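## Task

Put plate E01 into the OUT nest, lying flat within the nest's locating features, with its well A1 at the nest corner labelled A1. Plates E07, E10, E70 and E17 must be left exactly where they began. The placement must hold up without the robot holding it; afterwards release the plate and withdraw the gripper.

## Robot and tools

Robot: a single four-axis SCARA-style plate mover. Joints from the base out: lift (prismatic, 0.000 to 0.550 m), shoulder (-2.000 to 2.000 rad), elbow (-2.800 to 2.800 rad), wrist yaw (-12.566 to 12.566 rad), plus a two-finger parallel gripper driven by one number. The gripper always stays level; it can only translate and rotate about vertical. Its fingers extend along the gripper's +x and close along its y. The controlled point, end_effector_position, is midway between the rubber pads, roughly 2-3 cm back from the fingertips. Keep the elbow reading at least 0.4 rad away from zero, or the arm may fold and fault.

Frames: the scene frame has its origin on the table surface under the arm base, +z up, +y to the left when facing along +x. Results print end_effector_position (m) and end_effector_quat_wxyz in this frame; the printed position can be a little wrong, worse at long reach. Motion commands, however, are in the gripper's own axes.

Plates are told apart only by their ID labels. Well A1 sits at the plate's clipped corner; the nest OUT has a corner marked A1 that this must match.

execute_actions: argument "actions" is a list holding one item or nothing. Empty list = just report state. {"rows": [[...]], "steps": n} runs up to 15 control steps of 1/30 s (default 15); row k applies at step k and the final row repeats if rows run out. {"steps": n} without rows is a wait of up to 300 steps counted from the previous result. Optional "pictures" boolean. A rejected call moves nothing.

A row is five numbers, each in [-1, 1]: dx, dy, dz, rz, opening. The first four are an offset, in the gripper frame, from the gripper pose in the most recent result that reported it (for a scene's first call, or later calls within one reply, from the pose at the action's start). Each row counts from that same reference, not from the prior row. Scale: 1.0 equals 0.6 m for dx, dy, dz and 180 degrees for rz; rz rotates from +x toward +y. So an all-zero offset drives back to the reference pose; it is not a hold. opening is absolute: +1 fully open (0.140 m), -1 closed (pads still 0.066 m apart). Closing fully takes at least about 0.6 s.

move: "target" is one row of the same five numbers (offset from the last reported pose, gripper axes, same scale; opening absolute and applied as the move starts). "speed" is the path's top speed in m/s, 0.002 to 0.5, default 0.25; rotation capped at twice that in rad/s. The path is a straight line lasting 0.5 to 10 s (longer ones stop short). Rotation takes the shorter direction. It does not avoid obstacles, and the real gripper may trail, wander, or overshoot the speed, most near full arm extension. Faster contact hits harder; aiming further beyond a contact pushes harder. Its result adds a "move:" line: outcome (done, off_target, moving, held, fault), active limits (paced = command was clipped; held = a safety check blocked some steps, after which motion may surge), and distance to target.

wait: "seconds" 0 to 10; sends nothing new. zoom_image: "camera" (cam_high or cam_wrist) and "region" [x0, y0, x1, y1] in pixels, top-left origin, at most 504x504. finished_scene: "scene" number; irreversible, grades the scene and loads the next task.

Controller behaviour: each step the commanded pose is limited to 70 mm and 16 degrees from the measured pose. After an action ends the arm continues only to the last clipped pose, so large offsets need follow-up calls; check the reported pose. Joints share speed limits and stop together on reversal. A "Hand target" line shows where the controller is currently heading. "pose unreachable" and HELD flags mark steps the clearance check altered or blocked. Joint positions line: lift (m), shoulder, elbow, wrist yaw (rad), pad gap (m).

Gripping: grip_measured uses the command scale. To grasp, command about 0.04 below grip_measured for a firm hold, less for a lighter one. Readings may carry a constant offset of about 1 mm. Pads exert up to about 18 N; fast closes can squeeze harder. Expect occasional brief tugs on a held plate.

Cameras: cam_high (896x504, fixed, overhead-angled) and cam_wrist (616x616 fisheye on the hand); calibration in OpenCV convention, small per-scene errors.

Avoid: knocking anything off the table (ends the scene), disturbing the other plates, slamming or hard pushing, dropping. Contact torque at a joint's limit (lift 54.6 N, shoulder 8.19 N m, elbow 4.09 N m, wrist 1.36 N m, including payload) freezes the arm 10 s. Holding loads heats motors: warning at 85 °C, brakes at 100 °C. Finish by opening, lifting clear, then calling finished_scene.

Each tool is called after "Request:" as name([rows], argument=value, ...), one row to a line, values as JSON.

## Session

Request:
execute_actions(actions=[])

Scene clock: 0.00 s of 7200.00 s.
end_effector_position=(+0.7226, +0.1784, +0.3463) grip_measured=+1.00 end_effector_quat_wxyz=(+0.987, +0.000, +0.000, +0.160)
Joint positions: [ 0.341  0.841  1.984 -2.503  0.14 ]
Motor temperatures (°C, as the motors report them): [37 22 22 21]
Hand target: +0.723, +0.178, +0.346; +0.987, +0.000, +0.000, +0.160
camera_calibration (this result's frames):
cam_wrist: T_world_to_cam=[[0.31809, -0.948055, 0.00335861, -0.0527453], [-0.567999, -0.193408, -0.799982, 0.70949], [0.759076, 0.252558, -0.600015, -0.289546], [0, 0, 0, 1]] pos_world=[0.639555, 0.160343, 0.394024]

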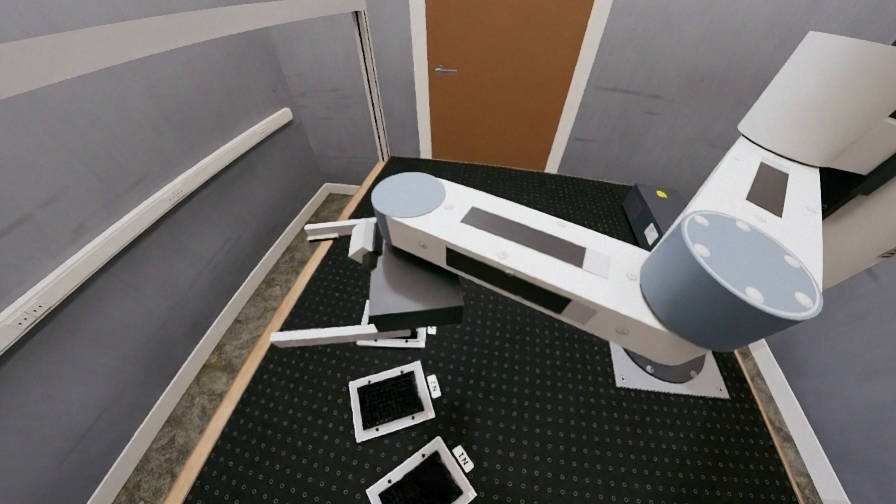

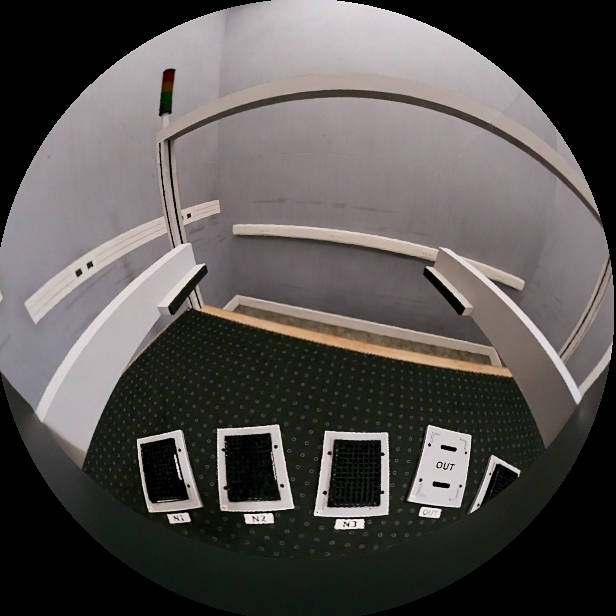

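Request:
move(target=[-0.33, 0.12, -0.373, 0.0567, 1], speed=0.5)

Scene clock: 5.57 s of 7200.00 s.
end_effector_position=(+0.5119, +0.1839, +0.1225) grip_measured=+1.00 end_effector_quat_wxyz=(+0.969, +0.000, +0.000, +0.247)
Joint positions: [ 0.118  1.442  0.965 -1.906  0.14 ]
Motor temperatures (°C, as the motors report them): [37 22 22 21]
Hand target: +0.512, +0.184, +0.123; +0.969, +0.000, +0.000, +0.248
Off the commanded pose: 0.000 m, 0 deg.
After step 90, 1.33 s passed at rest.
move: done; limits=paced
camera_calibration (this result's frames):
cam_wrist: T_world_to_cam=[[0.480732, -0.876861, 0.00335861, -0.0761706], [-0.524844, -0.290805, -0.799982, 0.407631], [0.70245, 0.382814, -0.600015, -0.260274], [0, 0, 0, 1]] pos_world=[0.433389, 0.151387, 0.170185]

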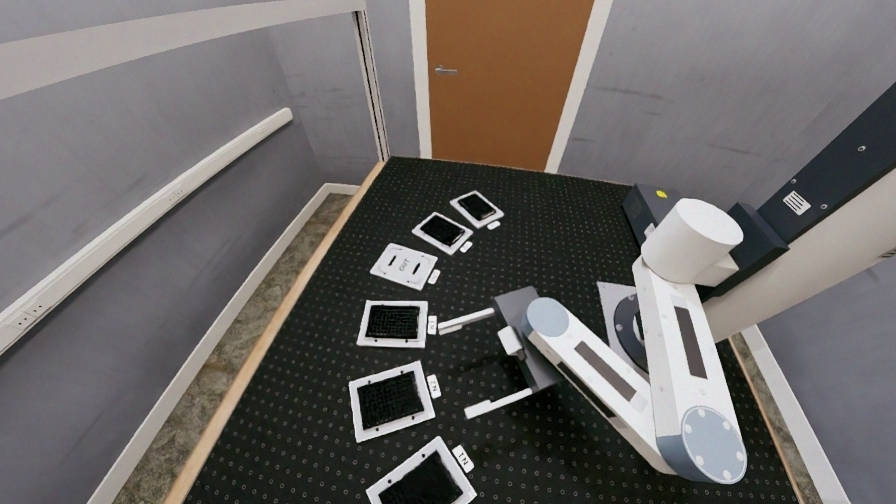

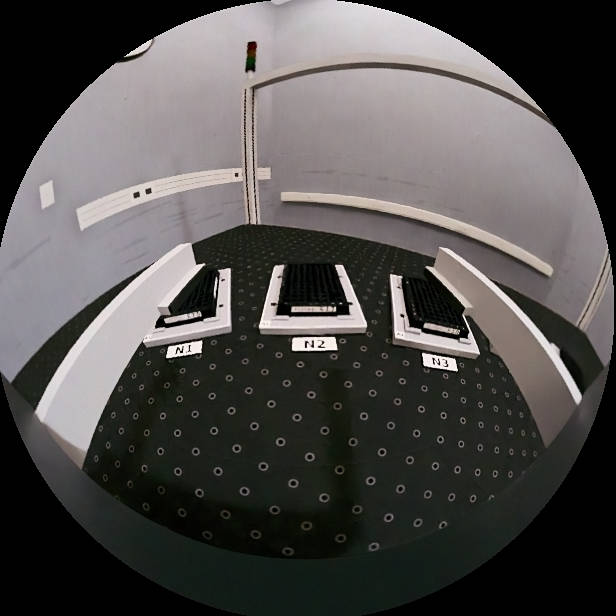

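Request:
zoom_image(camera="cam_wrist", region=[140, 260, 240, 350])

Request:
zoom_image(camera="cam_wrist", region=[255, 255, 375, 345])

Request:
zoom_image(camera="cam_wrist", region=[385, 270, 485, 360])

Request:
zoom_image(camera="cam_high", region=[365, 185, 515, 295])

Region (140, 260, 240, 350) of cam_wrist's 616x616 image, scaled by 5.040, with more detail than that image has; it fills the top 454 rows of this view, and the rest is white.

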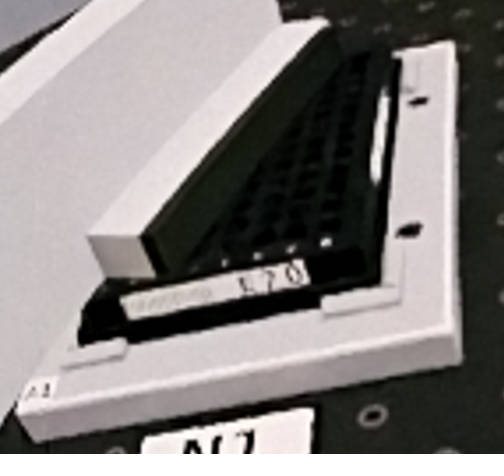

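Region (255, 255, 375, 345) of cam_wrist's 616x616 image, scaled by 4.200, with more detail than that image has; it fills the top 378 rows of this view, and the rest is white.

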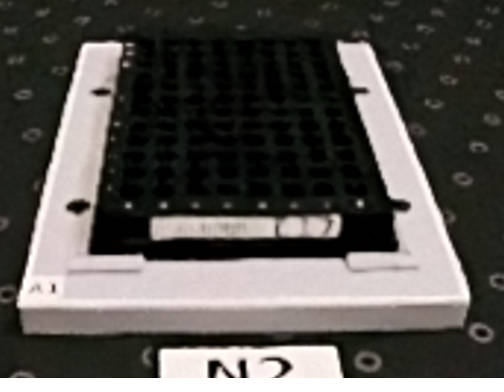

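Region (385, 270, 485, 360) of cam_wrist's 616x616 image, scaled by 5.040, with more detail than that image has; it fills the top 454 rows of this view, and the rest is white.

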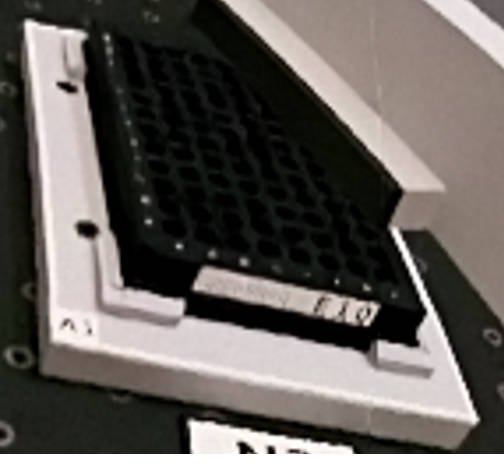

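Region (365, 185, 515, 295) of cam_high's 896x504 image, scaled by 3.360, with more detail than that image has; it fills the top 370 rows of this view, and the rest is white.

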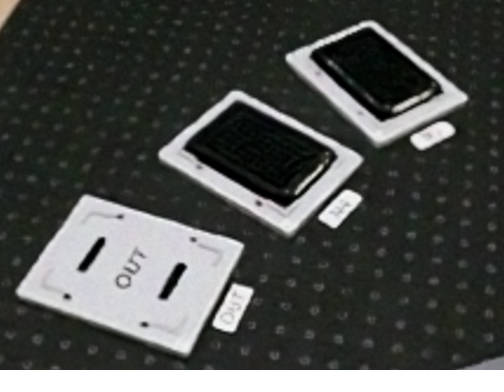

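Request:
move(target=[-0.28, -0.561, -0.01, -0.318, 1], speed=0.5)

Scene clock: 12.37 s of 7200.00 s.
end_effector_position=(+0.5260, -0.1920, +0.1165) grip_measured=+1.00 end_effector_quat_wxyz=(+0.969, +0.000, +0.000, -0.247)
Joint positions: [ 0.112  0.416  1.037 -1.953  0.14 ]
Motor temperatures (°C, as the motors report them): [37 22 22 21]
Hand target: +0.526, -0.192, +0.117; +0.969, +0.000, +0.000, -0.247
Off the commanded pose: 0.000 m, 0 deg.
After step 90, 2.27 s passed at rest.
move: done
camera_calibration (this result's frames):
cam_wrist: T_world_to_cam=[[-0.476951, -0.878923, 0.00335861, 0.090825], [-0.528655, 0.28382, -0.799982, 0.413317], [0.702169, -0.383328, -0.600015, -0.276864], [0, 0, 0, 1]] pos_world=[0.456226, -0.143609, 0.164218]

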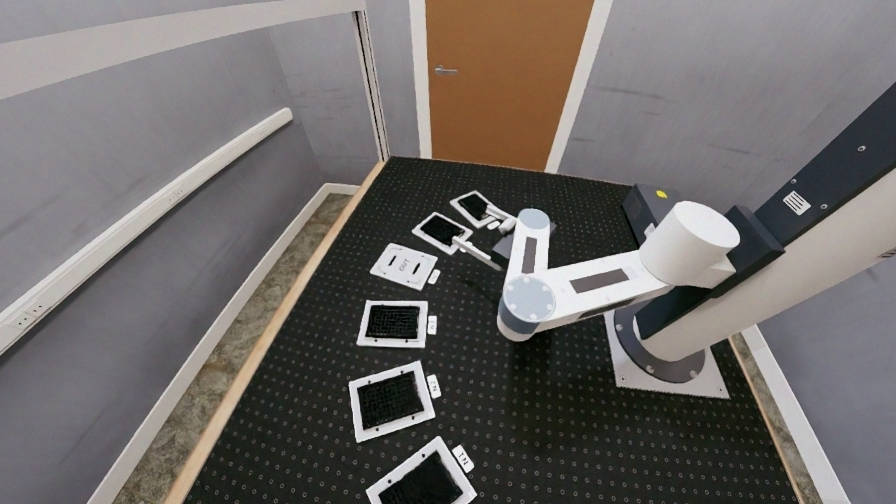

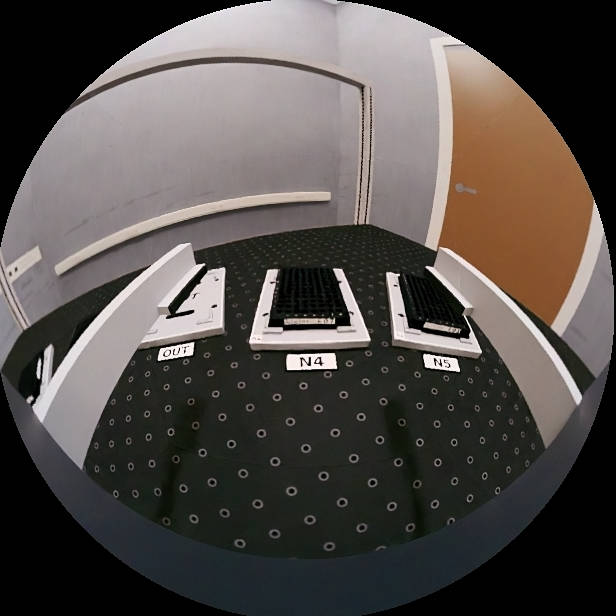

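Request:
zoom_image(camera="cam_wrist", region=[240, 260, 380, 360])

Request:
zoom_image(camera="cam_wrist", region=[380, 265, 490, 365])

Request:
zoom_image(camera="cam_wrist", region=[130, 260, 240, 360])

Region (240, 260, 380, 360) of cam_wrist's 616x616 image, scaled by 3.600, with more detail than that image has; it fills the top 360 rows of this view, and the rest is white.

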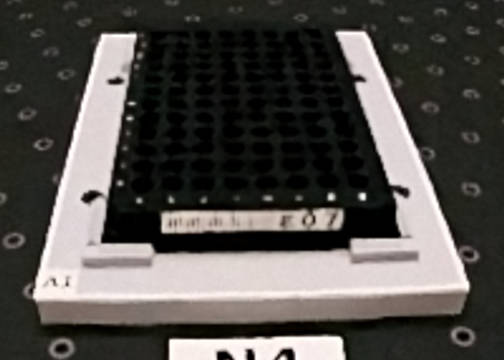

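Region (380, 265, 490, 365) of cam_wrist's 616x616 image, scaled by 4.582, with more detail than that image has; it fills the top 458 rows of this view, and the rest is white.

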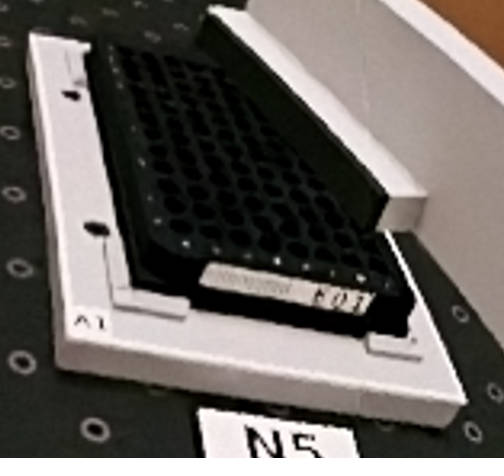

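Region (130, 260, 240, 360) of cam_wrist's 616x616 image, scaled by 4.582, with more detail than that image has; it fills the top 458 rows of this view, and the rest is white.

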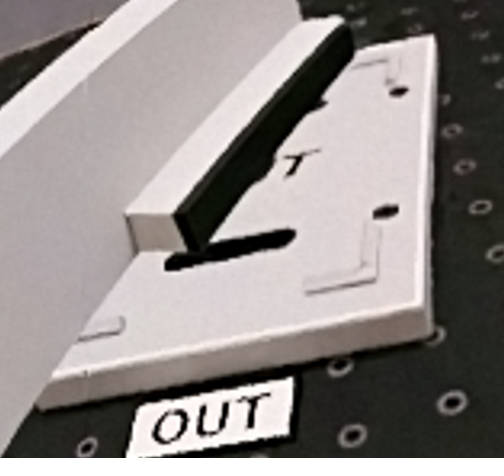

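Request:
move(target=[0.1855, -0.2793, -0.0933, -0.0917, 0.2], speed=0.4)

Request:
zoom_image(camera="cam_wrist", region=[170, 400, 290, 490])

Request:
zoom_image(camera="cam_wrist", region=[360, 400, 480, 490])

Request:
zoom_image(camera="cam_wrist", region=[230, 255, 400, 335])

Scene clock: 27.77 s of 7200.00 s.
end_effector_position=(+0.5437, -0.3925, +0.0605) grip_measured=+0.20 end_effector_quat_wxyz=(+0.924, +0.000, +0.000, -0.383)
Joint positions: [ 0.056 -0.192  1.742 -2.336  0.11 ]
Motor temperatures (°C, as the motors report them): [37 22 22 21]
Hand target: +0.544, -0.392, +0.061; +0.924, +0.000, +0.000, -0.383
Off the commanded pose: 0.000 m, 0 deg.
After step 90, 11.33 s passed at rest.
move: done
camera_calibration (this result's frames):
cam_wrist: T_world_to_cam=[[-0.706908, -0.707297, 0.00335861, 0.115652], [-0.426293, 0.42226, -0.799982, 0.433396], [0.564407, -0.566945, -0.600015, -0.39686], [0, 0, 0, 1]] pos_world=[0.490499, -0.326203, 0.108199]

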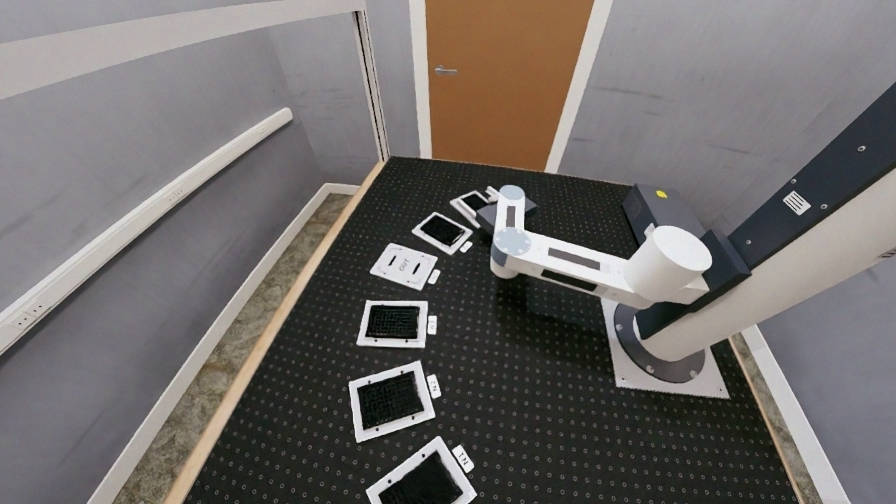

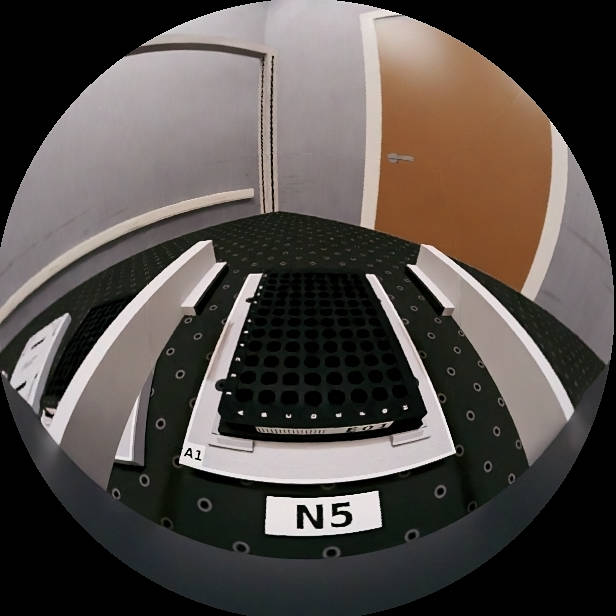

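Region (170, 400, 290, 490) of cam_wrist's 616x616 image, scaled by 4.200, with more detail than that image has; it fills the top 378 rows of this view, and the rest is white.

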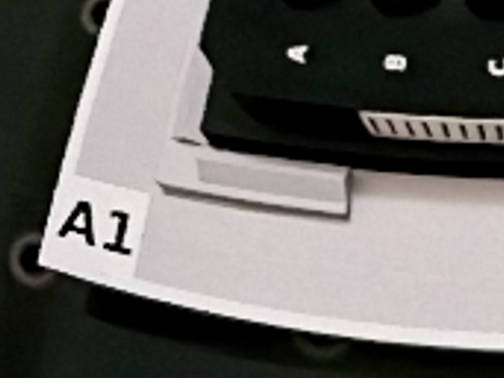

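Region (360, 400, 480, 490) of cam_wrist's 616x616 image, scaled by 4.200, with more detail than that image has; it fills the top 378 rows of this view, and the rest is white.

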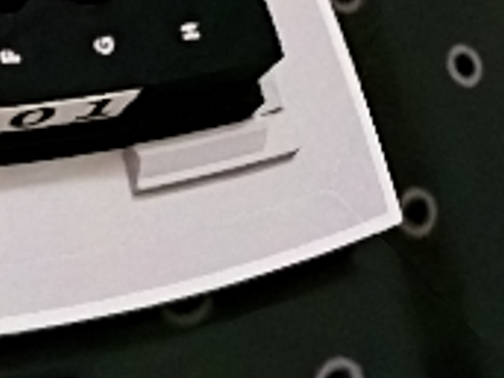

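Region (230, 255, 400, 335) of cam_wrist's 616x616 image, scaled by 2.965, with more detail than that image has; it fills the top 237 rows of this view, and the rest is white.

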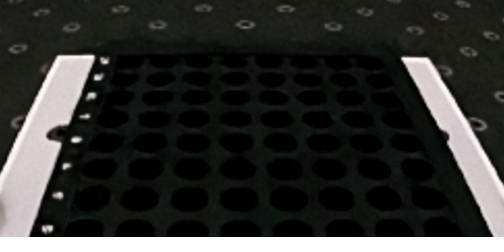

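Request:
move(target=[0.0007, 0.001, -0.045, -0.0007, -0.25], speed=0.1)

Request:
execute_actions([
  {"rows": [[0,0,0,0,-0.33],[0,0,0,0,-0.39],[0,0,0,0,-0.44],[0,0,0,0,-0.47],[0,0,0,0,-0.49],[0,0,0,0,-0.51],[0,0,0,0,-0.525],[0,0,0,0,-0.54],[0,0,0,0,-0.555],[0,0,0,0,-0.57],[0,0,0,0,-0.585],[0,0,0,0,-0.60]], "steps": 15},
])

Request:
zoom_image(camera="cam_wrist", region=[160, 370, 300, 480])

Request:
zoom_image(camera="cam_wrist", region=[370, 370, 510, 480])

Scene clock: 39.50 s of 7200.00 s.
end_effector_position=(+0.5443, -0.3924, +0.0335) grip_measured=-0.25 end_effector_quat_wxyz=(+0.923, +0.000, +0.000, -0.384)
Joint positions: [ 0.028 -0.191  1.744 -2.342  0.094]
Motor temperatures (°C, as the motors report them): [37 22 22 21]
Hand target: +0.544, -0.392, +0.034; +0.923, +0.000, +0.000, -0.384
Off the commanded pose: 0.000 m, 0 deg.
After step 90, 8.03 s passed at rest.
move: done
camera_calibration (this result's frames):
cam_wrist: T_world_to_cam=[[-0.70852, -0.705683, 0.00335861, 0.117729], [-0.425329, 0.423231, -0.799982, 0.411844], [0.563112, -0.568231, -0.600015, -0.413179], [0, 0, 0, 1]] pos_world=[0.491248, -0.326007, 0.0811586]

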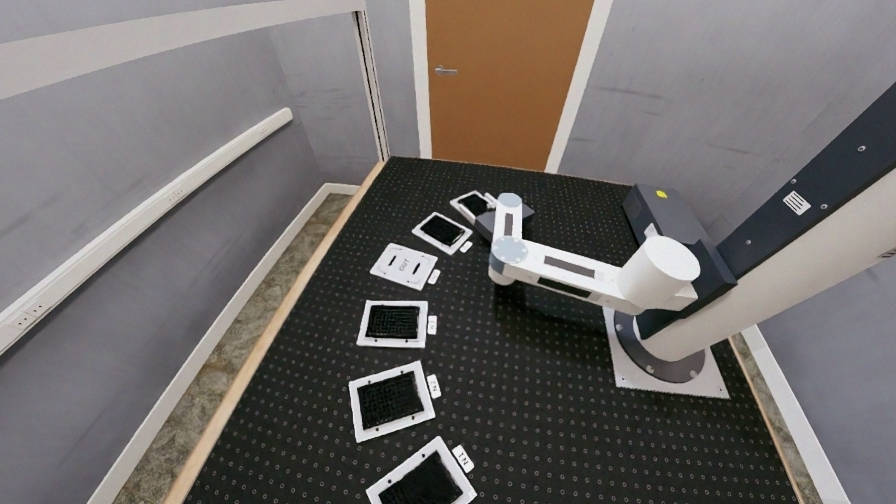

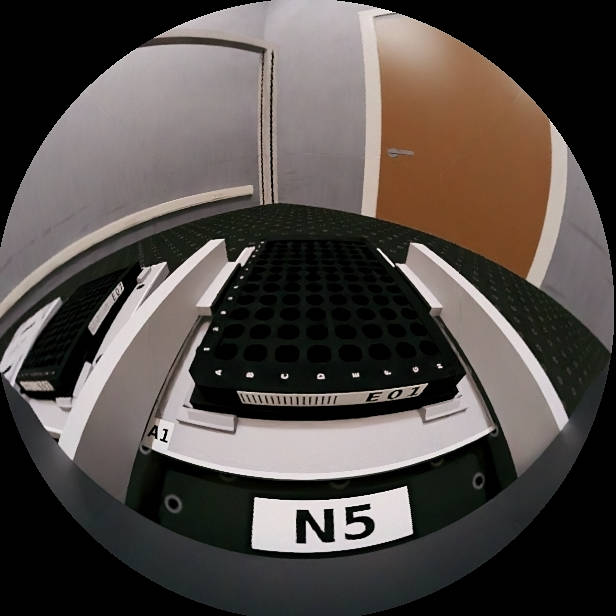

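Scene clock: 40.00 s of 7200.00 s.
end_effector_position=(+0.5443, -0.3924, +0.0335) grip_measured=-0.55 end_effector_quat_wxyz=(+0.923, +0.000, +0.000, -0.384)
Joint positions: [ 0.028 -0.191  1.744 -2.342  0.083]
Motor temperatures (°C, as the motors report them): [37 22 22 21]
Hand target: +0.544, -0.392, +0.033; +0.923, +0.000, +0.000, -0.384
Off the commanded pose: 0.000 m, 0 deg.
Steps of this call (steps 1 to 15: all 15 steps of this action). Readings (end_effector_position):
1: (+0.5443, -0.3924, +0.0335)
2: (+0.5443, -0.3924, +0.0335)
4: (+0.5443, -0.3924, +0.0335)
8: (+0.5443, -0.3924, +0.0335)
15: the state above
camera_calibration (this result's frames):
cam_wrist: T_world_to_cam=[[-0.708394, -0.705809, 0.00335861, 0.117638], [-0.425404, 0.423156, -0.799982, 0.411857], [0.563213, -0.568131, -0.600015, -0.413196], [0, 0, 0, 1]] pos_world=[0.491257, -0.325999, 0.0811588]

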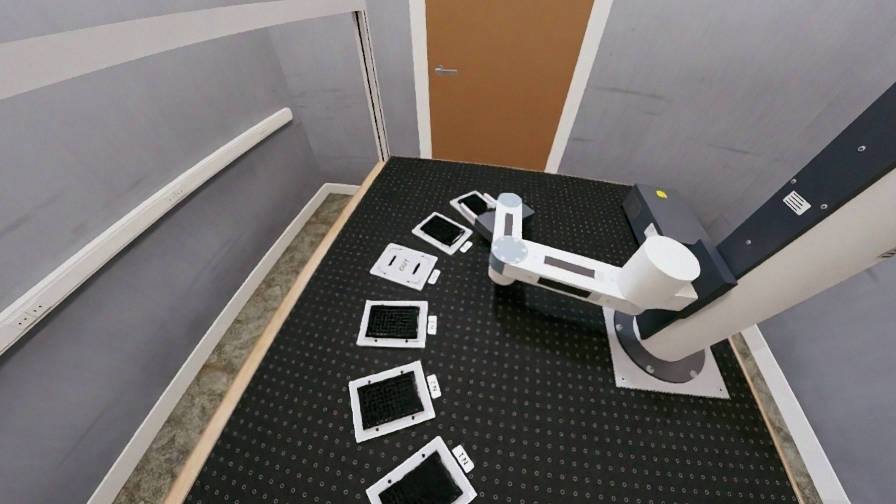

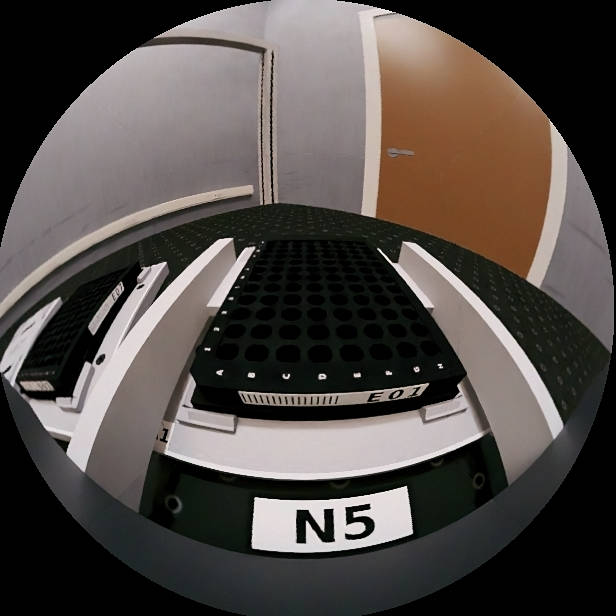

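Region (160, 370, 300, 480) of cam_wrist's 616x616 image, scaled by 3.600, with more detail than that image has; it fills the top 396 rows of this view, and the rest is white.

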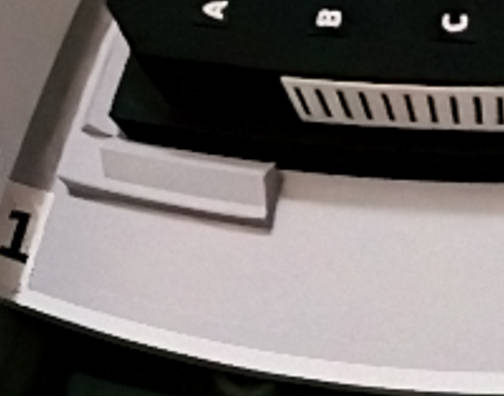

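Region (370, 370, 510, 480) of cam_wrist's 616x616 image, scaled by 3.600, with more detail than that image has; it fills the top 396 rows of this view, and the rest is white.

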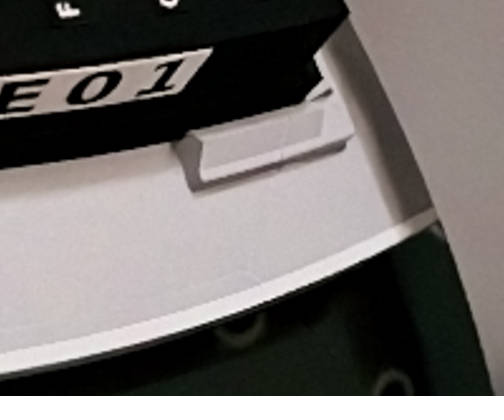

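Request:
move(target=[0, 0, 0.045, 0, -0.6], speed=0.08)

Request:
zoom_image(camera="cam_wrist", region=[170, 400, 290, 490])

Request:
zoom_image(camera="cam_wrist", region=[360, 400, 480, 490])

Request:
move(target=[-0.1425, 0.5648, 0, 0.1961, -0.6], speed=0.35)

Request:
zoom_image(camera="cam_wrist", region=[170, 400, 290, 490])

Request:
zoom_image(camera="cam_wrist", region=[360, 400, 480, 490])

Scene clock: 46.43 s of 7200.00 s.
end_effector_position=(+0.5443, -0.3924, +0.0605) grip_measured=-0.55 end_effector_quat_wxyz=(+0.923, +0.000, +0.000, -0.384)
Joint positions: [ 0.056 -0.191  1.744 -2.342  0.083]
Motor temperatures (°C, as the motors report them): [37 22 22 21]
Hand target: +0.544, -0.392, +0.060; +0.923, +0.000, +0.000, -0.384
Off the commanded pose: 0.000 m, 0 deg.
After step 90, 2.73 s passed at rest.
move: done
camera_calibration (this result's frames):
cam_wrist: T_world_to_cam=[[-0.708376, -0.705827, 0.00335861, 0.117537], [-0.425415, 0.423145, -0.799982, 0.433482], [0.563228, -0.568117, -0.600015, -0.396983], [0, 0, 0, 1]] pos_world=[0.491262, -0.325998, 0.108187]

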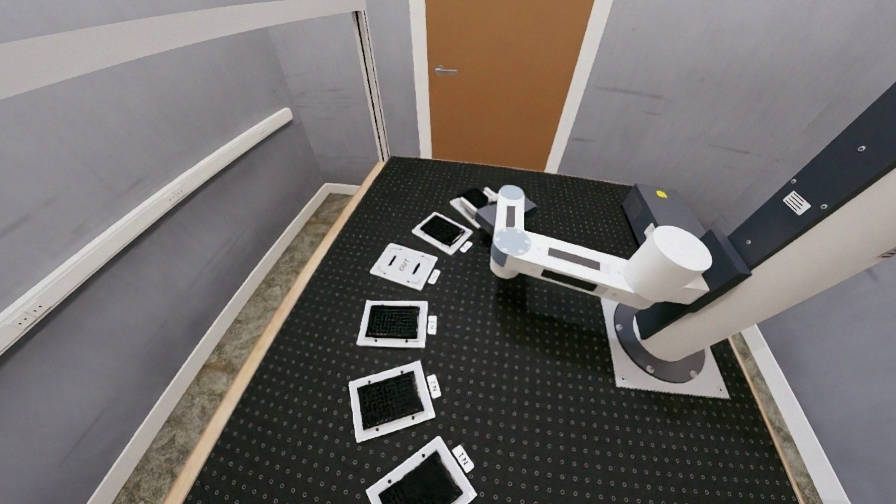

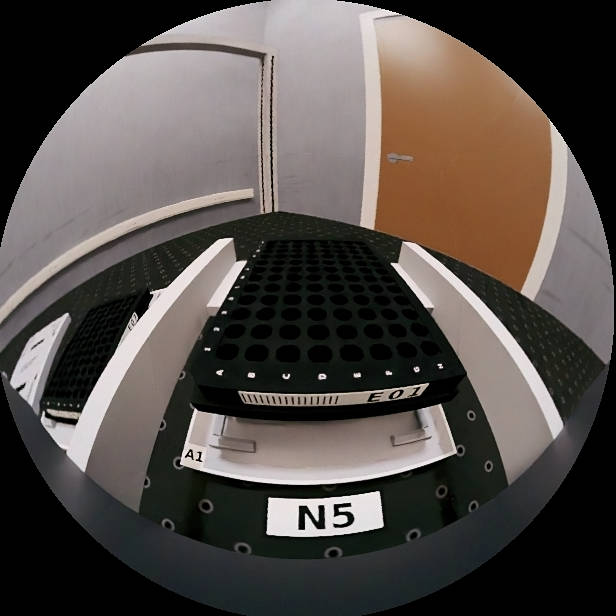

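Region (170, 400, 290, 490) of cam_wrist's 616x616 image, scaled by 4.200, with more detail than that image has; it fills the top 378 rows of this view, and the rest is white.

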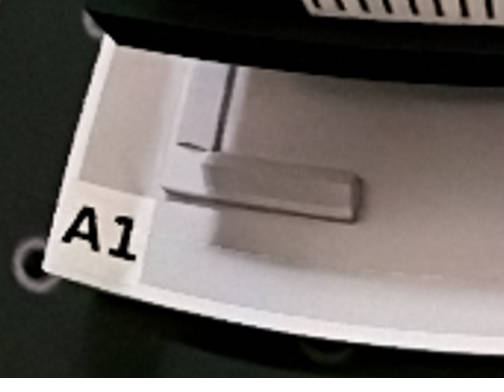

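Region (360, 400, 480, 490) of cam_wrist's 616x616 image, scaled by 4.200, with more detail than that image has; it fills the top 378 rows of this view, and the rest is white.

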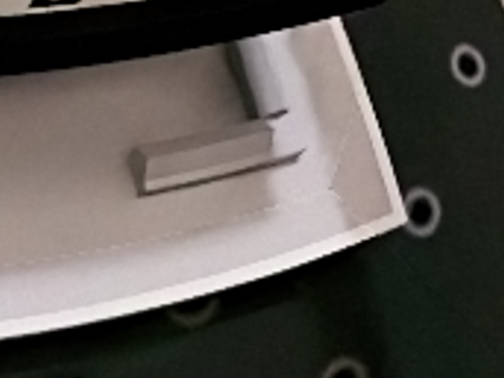

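Scene clock: 47.83 s of 7200.00 s.
end_effector_position=(+0.7244, -0.0926, +0.0605) grip_measured=-0.55 end_effector_quat_wxyz=(+0.996, +0.000, +0.000, -0.086)
Joint positions: [ 0.056  0.419  1.858 -2.449  0.083]
Motor temperatures (°C, as the motors report them): [37 22 22 21]
Hand target: +0.724, -0.093, +0.061; +0.996, +0.000, +0.000, -0.086
Off the commanded pose: 0.000 m, 0 deg.
move: done
camera_calibration (this result's frames):
cam_wrist: T_world_to_cam=[[-0.169467, -0.98553, 0.00335861, 0.0404306], [-0.591795, 0.0990359, -0.799982, 0.473778], [0.788073, -0.137558, -0.600015, -0.451148], [0, 0, 0, 1]] pos_world=[0.642769, -0.0691345, 0.108182]

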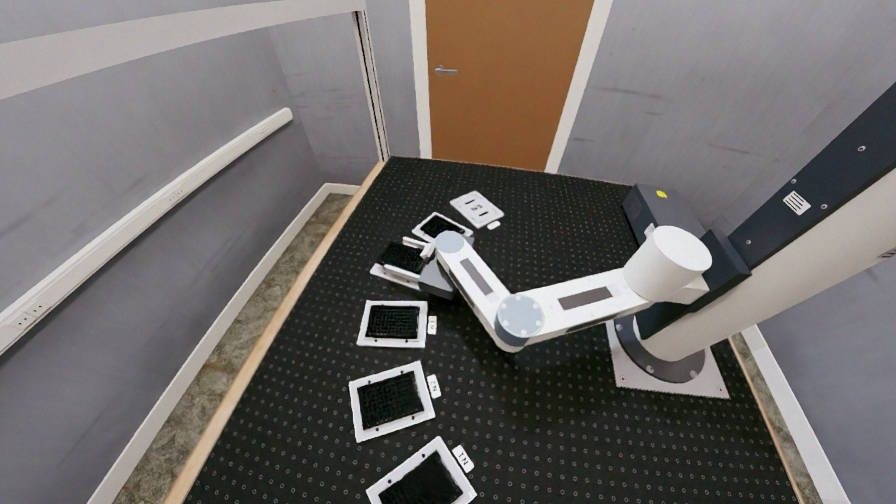

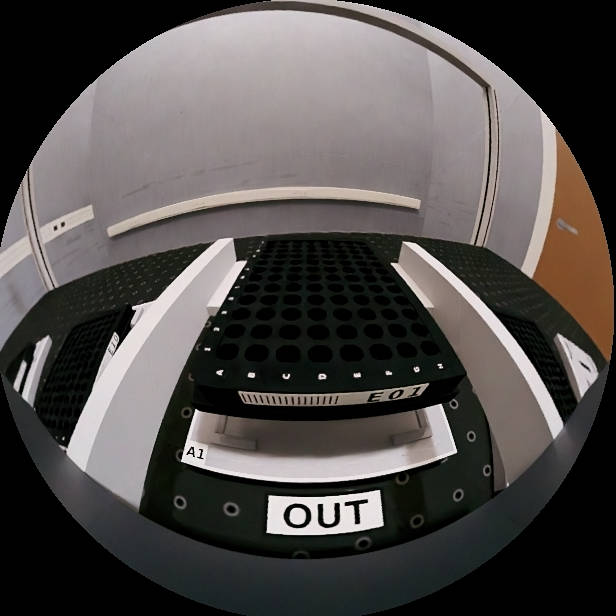

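Region (170, 400, 290, 490) of cam_wrist's 616x616 image, scaled by 4.200, with more detail than that image has; it fills the top 378 rows of this view, and the rest is white.

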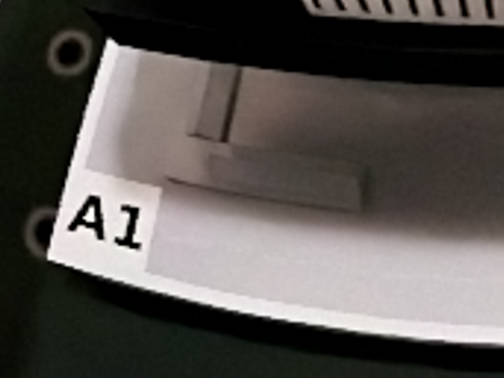

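Region (360, 400, 480, 490) of cam_wrist's 616x616 image, scaled by 4.200, with more detail than that image has; it fills the top 378 rows of this view, and the rest is white.

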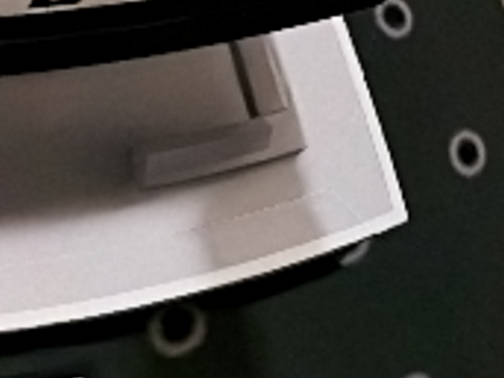

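Request:
move(target=[0.0016, -0.0012, -0.03, -0.002, -0.6], speed=0.08)

Request:
zoom_image(camera="cam_wrist", region=[150, 380, 290, 490])

Request:
zoom_image(camera="cam_wrist", region=[360, 380, 500, 490])

Scene clock: 56.53 s of 7200.00 s.
end_effector_position=(+0.7252, -0.0934, +0.0425) grip_measured=-0.55 end_effector_quat_wxyz=(+0.996, +0.000, +0.000, -0.089)
Joint positions: [ 0.037  0.417  1.864 -2.458  0.083]
Motor temperatures (°C, as the motors report them): [37 22 22 21]
Hand target: +0.725, -0.093, +0.043; +0.996, +0.000, +0.000, -0.089
Off the commanded pose: 0.000 m, 0 deg.
After step 90, 5.00 s passed at rest.
move: done
camera_calibration (this result's frames):
cam_wrist: T_world_to_cam=[[-0.175414, -0.984489, 0.00335861, 0.0442359], [-0.591186, 0.102607, -0.799982, 0.459775], [0.787228, -0.142314, -0.600015, -0.462543], [0, 0, 0, 1]] pos_world=[0.6437, -0.069453, 0.0901303]

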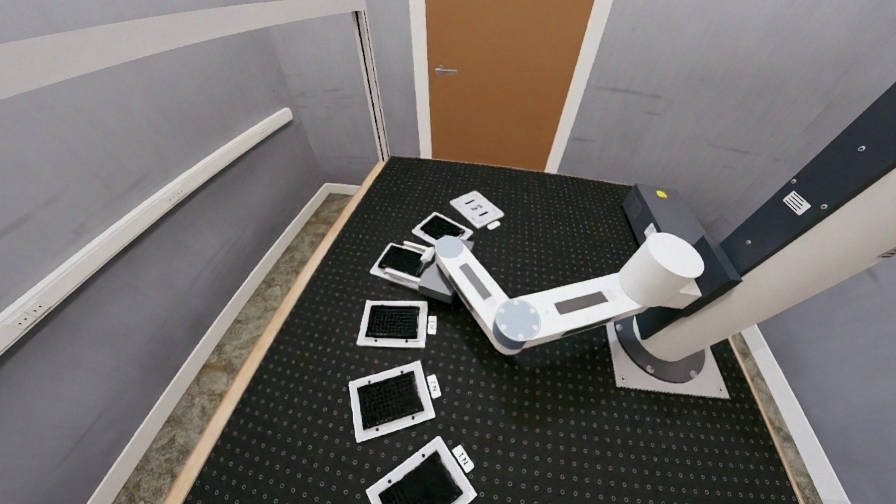

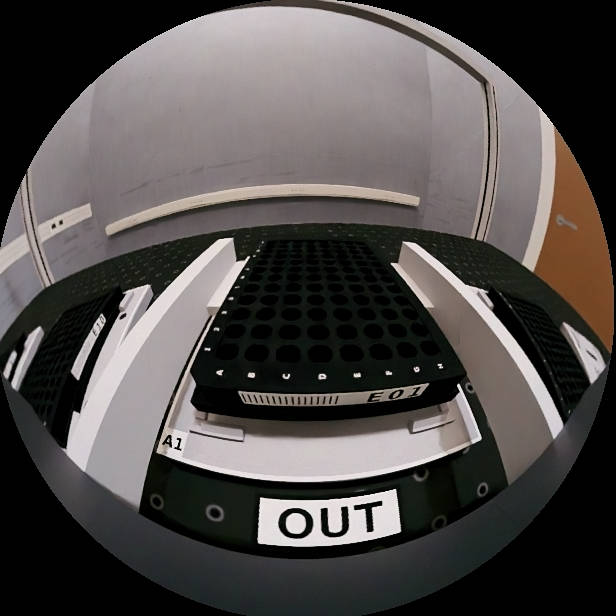

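Region (150, 380, 290, 490) of cam_wrist's 616x616 image, scaled by 3.600, with more detail than that image has; it fills the top 396 rows of this view, and the rest is white.

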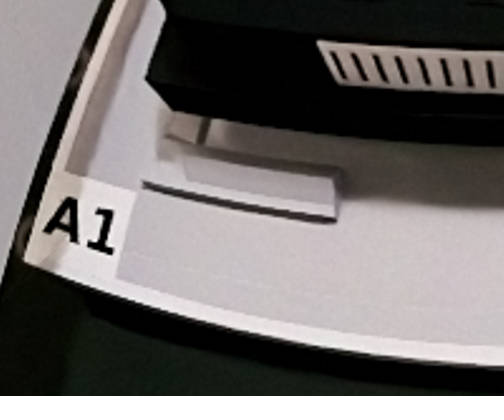

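Region (360, 380, 500, 490) of cam_wrist's 616x616 image, scaled by 3.600, with more detail than that image has; it fills the top 396 rows of this view, and the rest is white.

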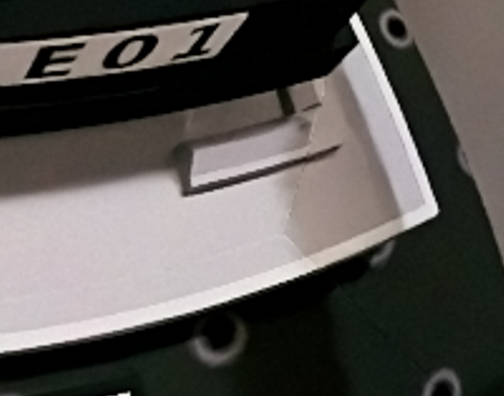

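Request:
move(target=[-0.0004, -0.0002, -0.0148, -0.0005, -0.6], speed=0.02)

Request:
zoom_image(camera="cam_wrist", region=[160, 370, 300, 480])

Request:
zoom_image(camera="cam_wrist", region=[370, 370, 510, 480])

Scene clock: 60.63 s of 7200.00 s.
end_effector_position=(+0.7250, -0.0934, +0.0335) grip_measured=-0.55 end_effector_quat_wxyz=(+0.996, +0.000, +0.000, -0.089)
Joint positions: [ 0.029  0.418  1.862 -2.459  0.083]
Motor temperatures (°C, as the motors report them): [37 22 22 21]
Hand target: +0.725, -0.093, +0.034; +0.996, +0.000, +0.000, -0.090
Off the commanded pose: 0.000 m, 0 deg.
After step 90, 0.40 s passed at rest.
move: done
camera_calibration (this result's frames):
cam_wrist: T_world_to_cam=[[-0.1765, -0.984295, 0.00335861, 0.0449959], [-0.591073, 0.103259, -0.799982, 0.452492], [0.787071, -0.143182, -0.600015, -0.467714], [0, 0, 0, 1]] pos_world=[0.643522, -0.0694031, 0.0811988]

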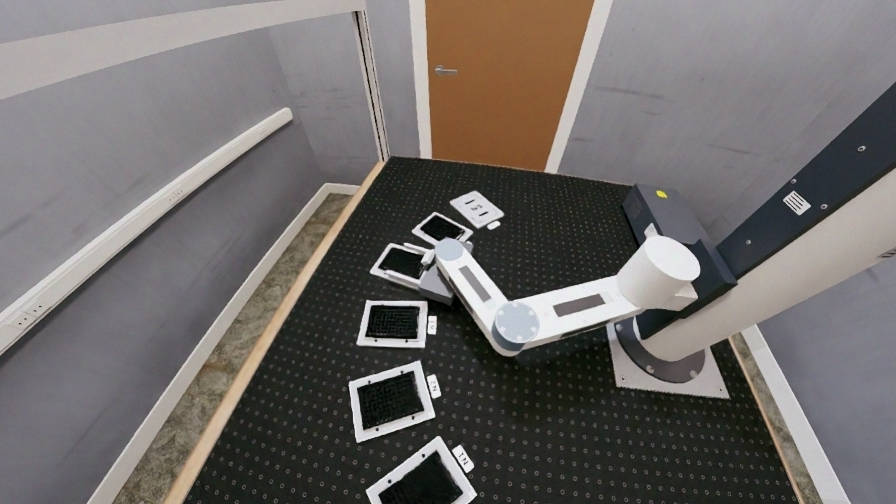

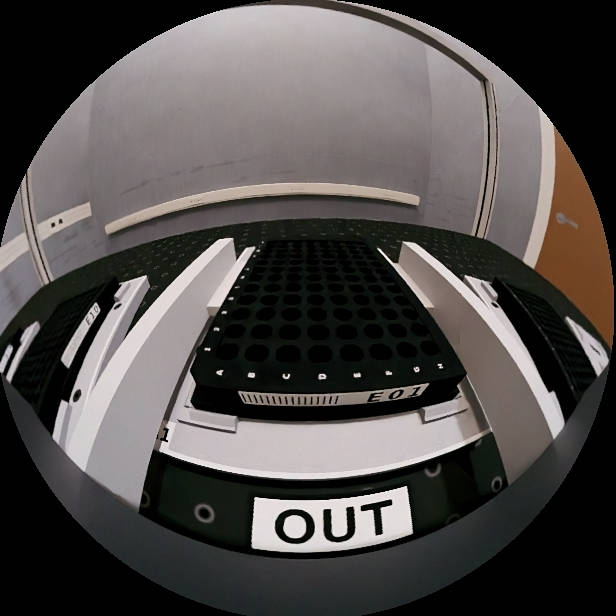

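Region (160, 370, 300, 480) of cam_wrist's 616x616 image, scaled by 3.600, with more detail than that image has; it fills the top 396 rows of this view, and the rest is white.

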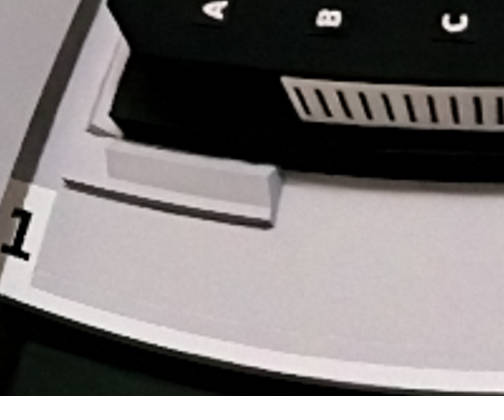

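Region (370, 370, 510, 480) of cam_wrist's 616x616 image, scaled by 3.600, with more detail than that image has; it fills the top 396 rows of this view, and the rest is white.

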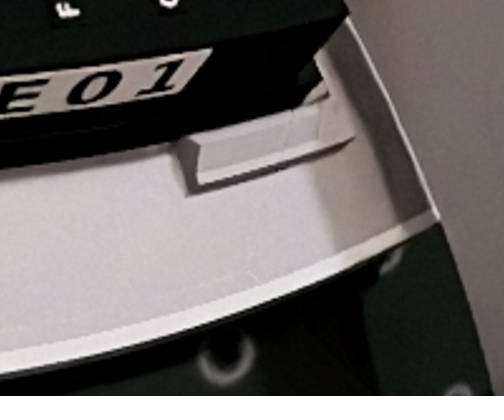

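Request:
execute_actions([
  {"rows": [[0,0,-0.0004,0,-0.6],[0,0,-0.0007,0,-0.6],[0,0,-0.0007,0,-0.6],[0,0,-0.0007,0,-0.6],[0,0,-0.0007,0,-0.55],[0,0,-0.0007,0,-0.2]], "steps": 13},
], pictures=false)

Request:
move(target=[-0.12, 0, 0.2, 0, 0.6], speed=0.3)

Request:
zoom_image(camera="cam_wrist", region=[245, 300, 385, 420])

Request:
zoom_image(camera="cam_high", region=[360, 235, 450, 300])

Scene clock: 65.63 s of 7200.00 s.
end_effector_position=(+0.7250, -0.0934, +0.0331) grip_measured=-0.20 end_effector_quat_wxyz=(+0.996, +0.000, +0.000, -0.089)
Joint positions: [ 0.028  0.418  1.862 -2.459  0.096]
Motor temperatures (°C, as the motors report them): [37 22 22 21]
Hand target: +0.725, -0.093, +0.033; +0.996, +0.000, +0.000, -0.089
Off the commanded pose: 0.000 m, 0 deg.
Steps of this call (steps 1 to 90: nothing new was sent; then 1.57 s passed at rest; steps 91 to 103: all 13 steps of this action). Readings (end_effector_position):
91: (+0.7250, -0.0934, +0.0335)
92: (+0.7250, -0.0934, +0.0334)
94: (+0.7250, -0.0934, +0.0334)
98: (+0.7250, -0.0934, +0.0332)
103: the state above

Scene clock: 66.77 s of 7200.00 s.
end_effector_position=(+0.6541, -0.0807, +0.1532) grip_measured=+0.60 end_effector_quat_wxyz=(+0.996, +0.000, +0.000, -0.090)
Joint positions: [ 0.148  0.598  1.449 -2.226  0.125]
Motor temperatures (°C, as the motors report them): [37 22 22 21]
Hand target: +0.654, -0.081, +0.153; +0.996, +0.000, +0.000, -0.089
Off the commanded pose: 0.000 m, 0 deg.
move: done
camera_calibration (this result's frames):
cam_wrist: T_world_to_cam=[[-0.176993, -0.984206, 0.00335861, 0.0449311], [-0.591021, 0.103555, -0.799982, 0.504968], [0.786999, -0.143576, -0.600015, -0.338252], [0, 0, 0, 1]] pos_world=[0.572603, -0.0566353, 0.200858]

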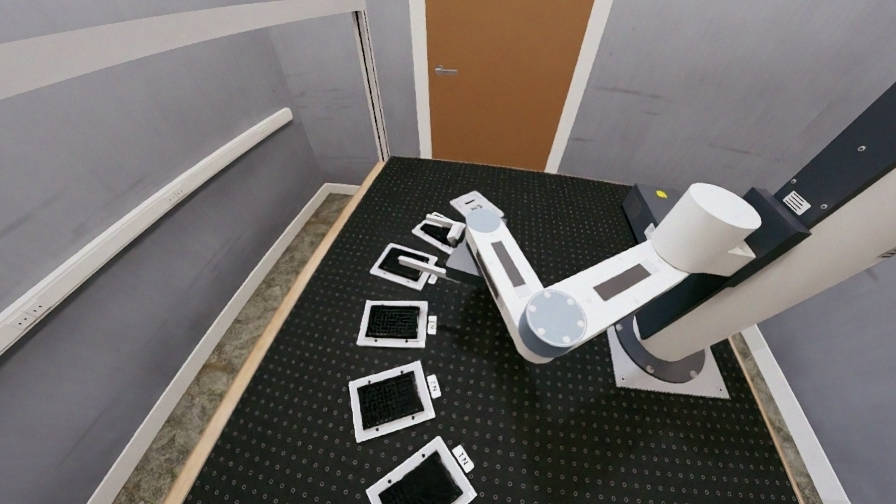

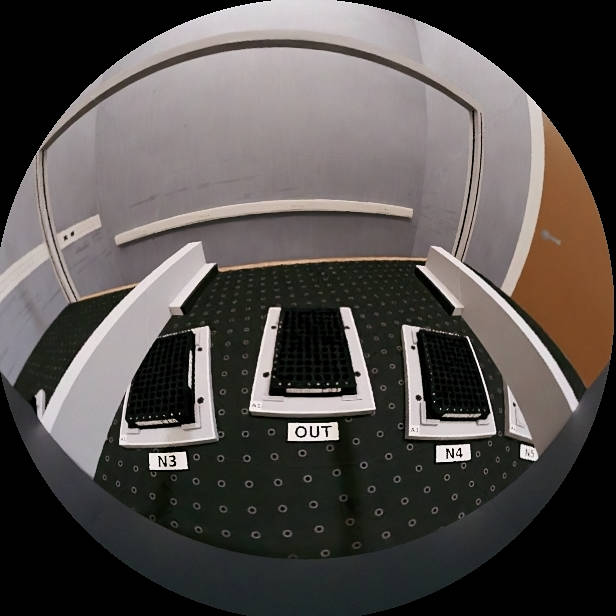

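Region (245, 300, 385, 420) of cam_wrist's 616x616 image, scaled by 3.600, with more detail than that image has; it fills the top 432 rows of this view, and the rest is white.

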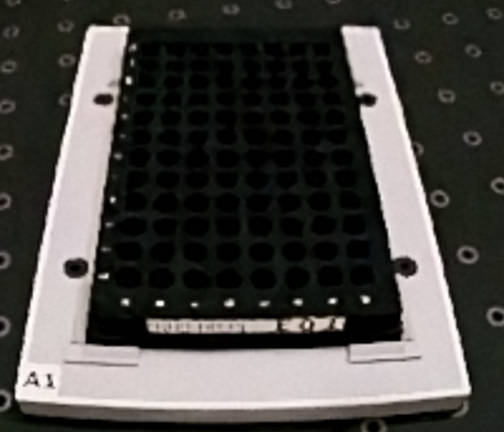

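Region (360, 235, 450, 300) of cam_high's 896x504 image, scaled by 5.600, with more detail than that image has.

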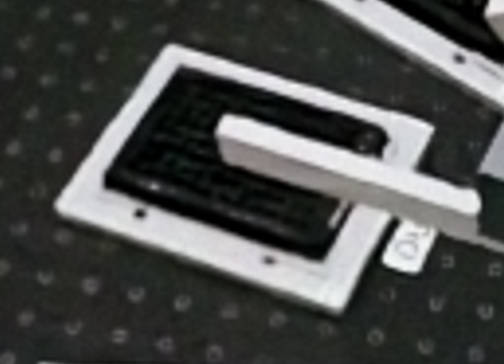

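Request:
finished_scene(scene=2)

The scene is finished: the task was done.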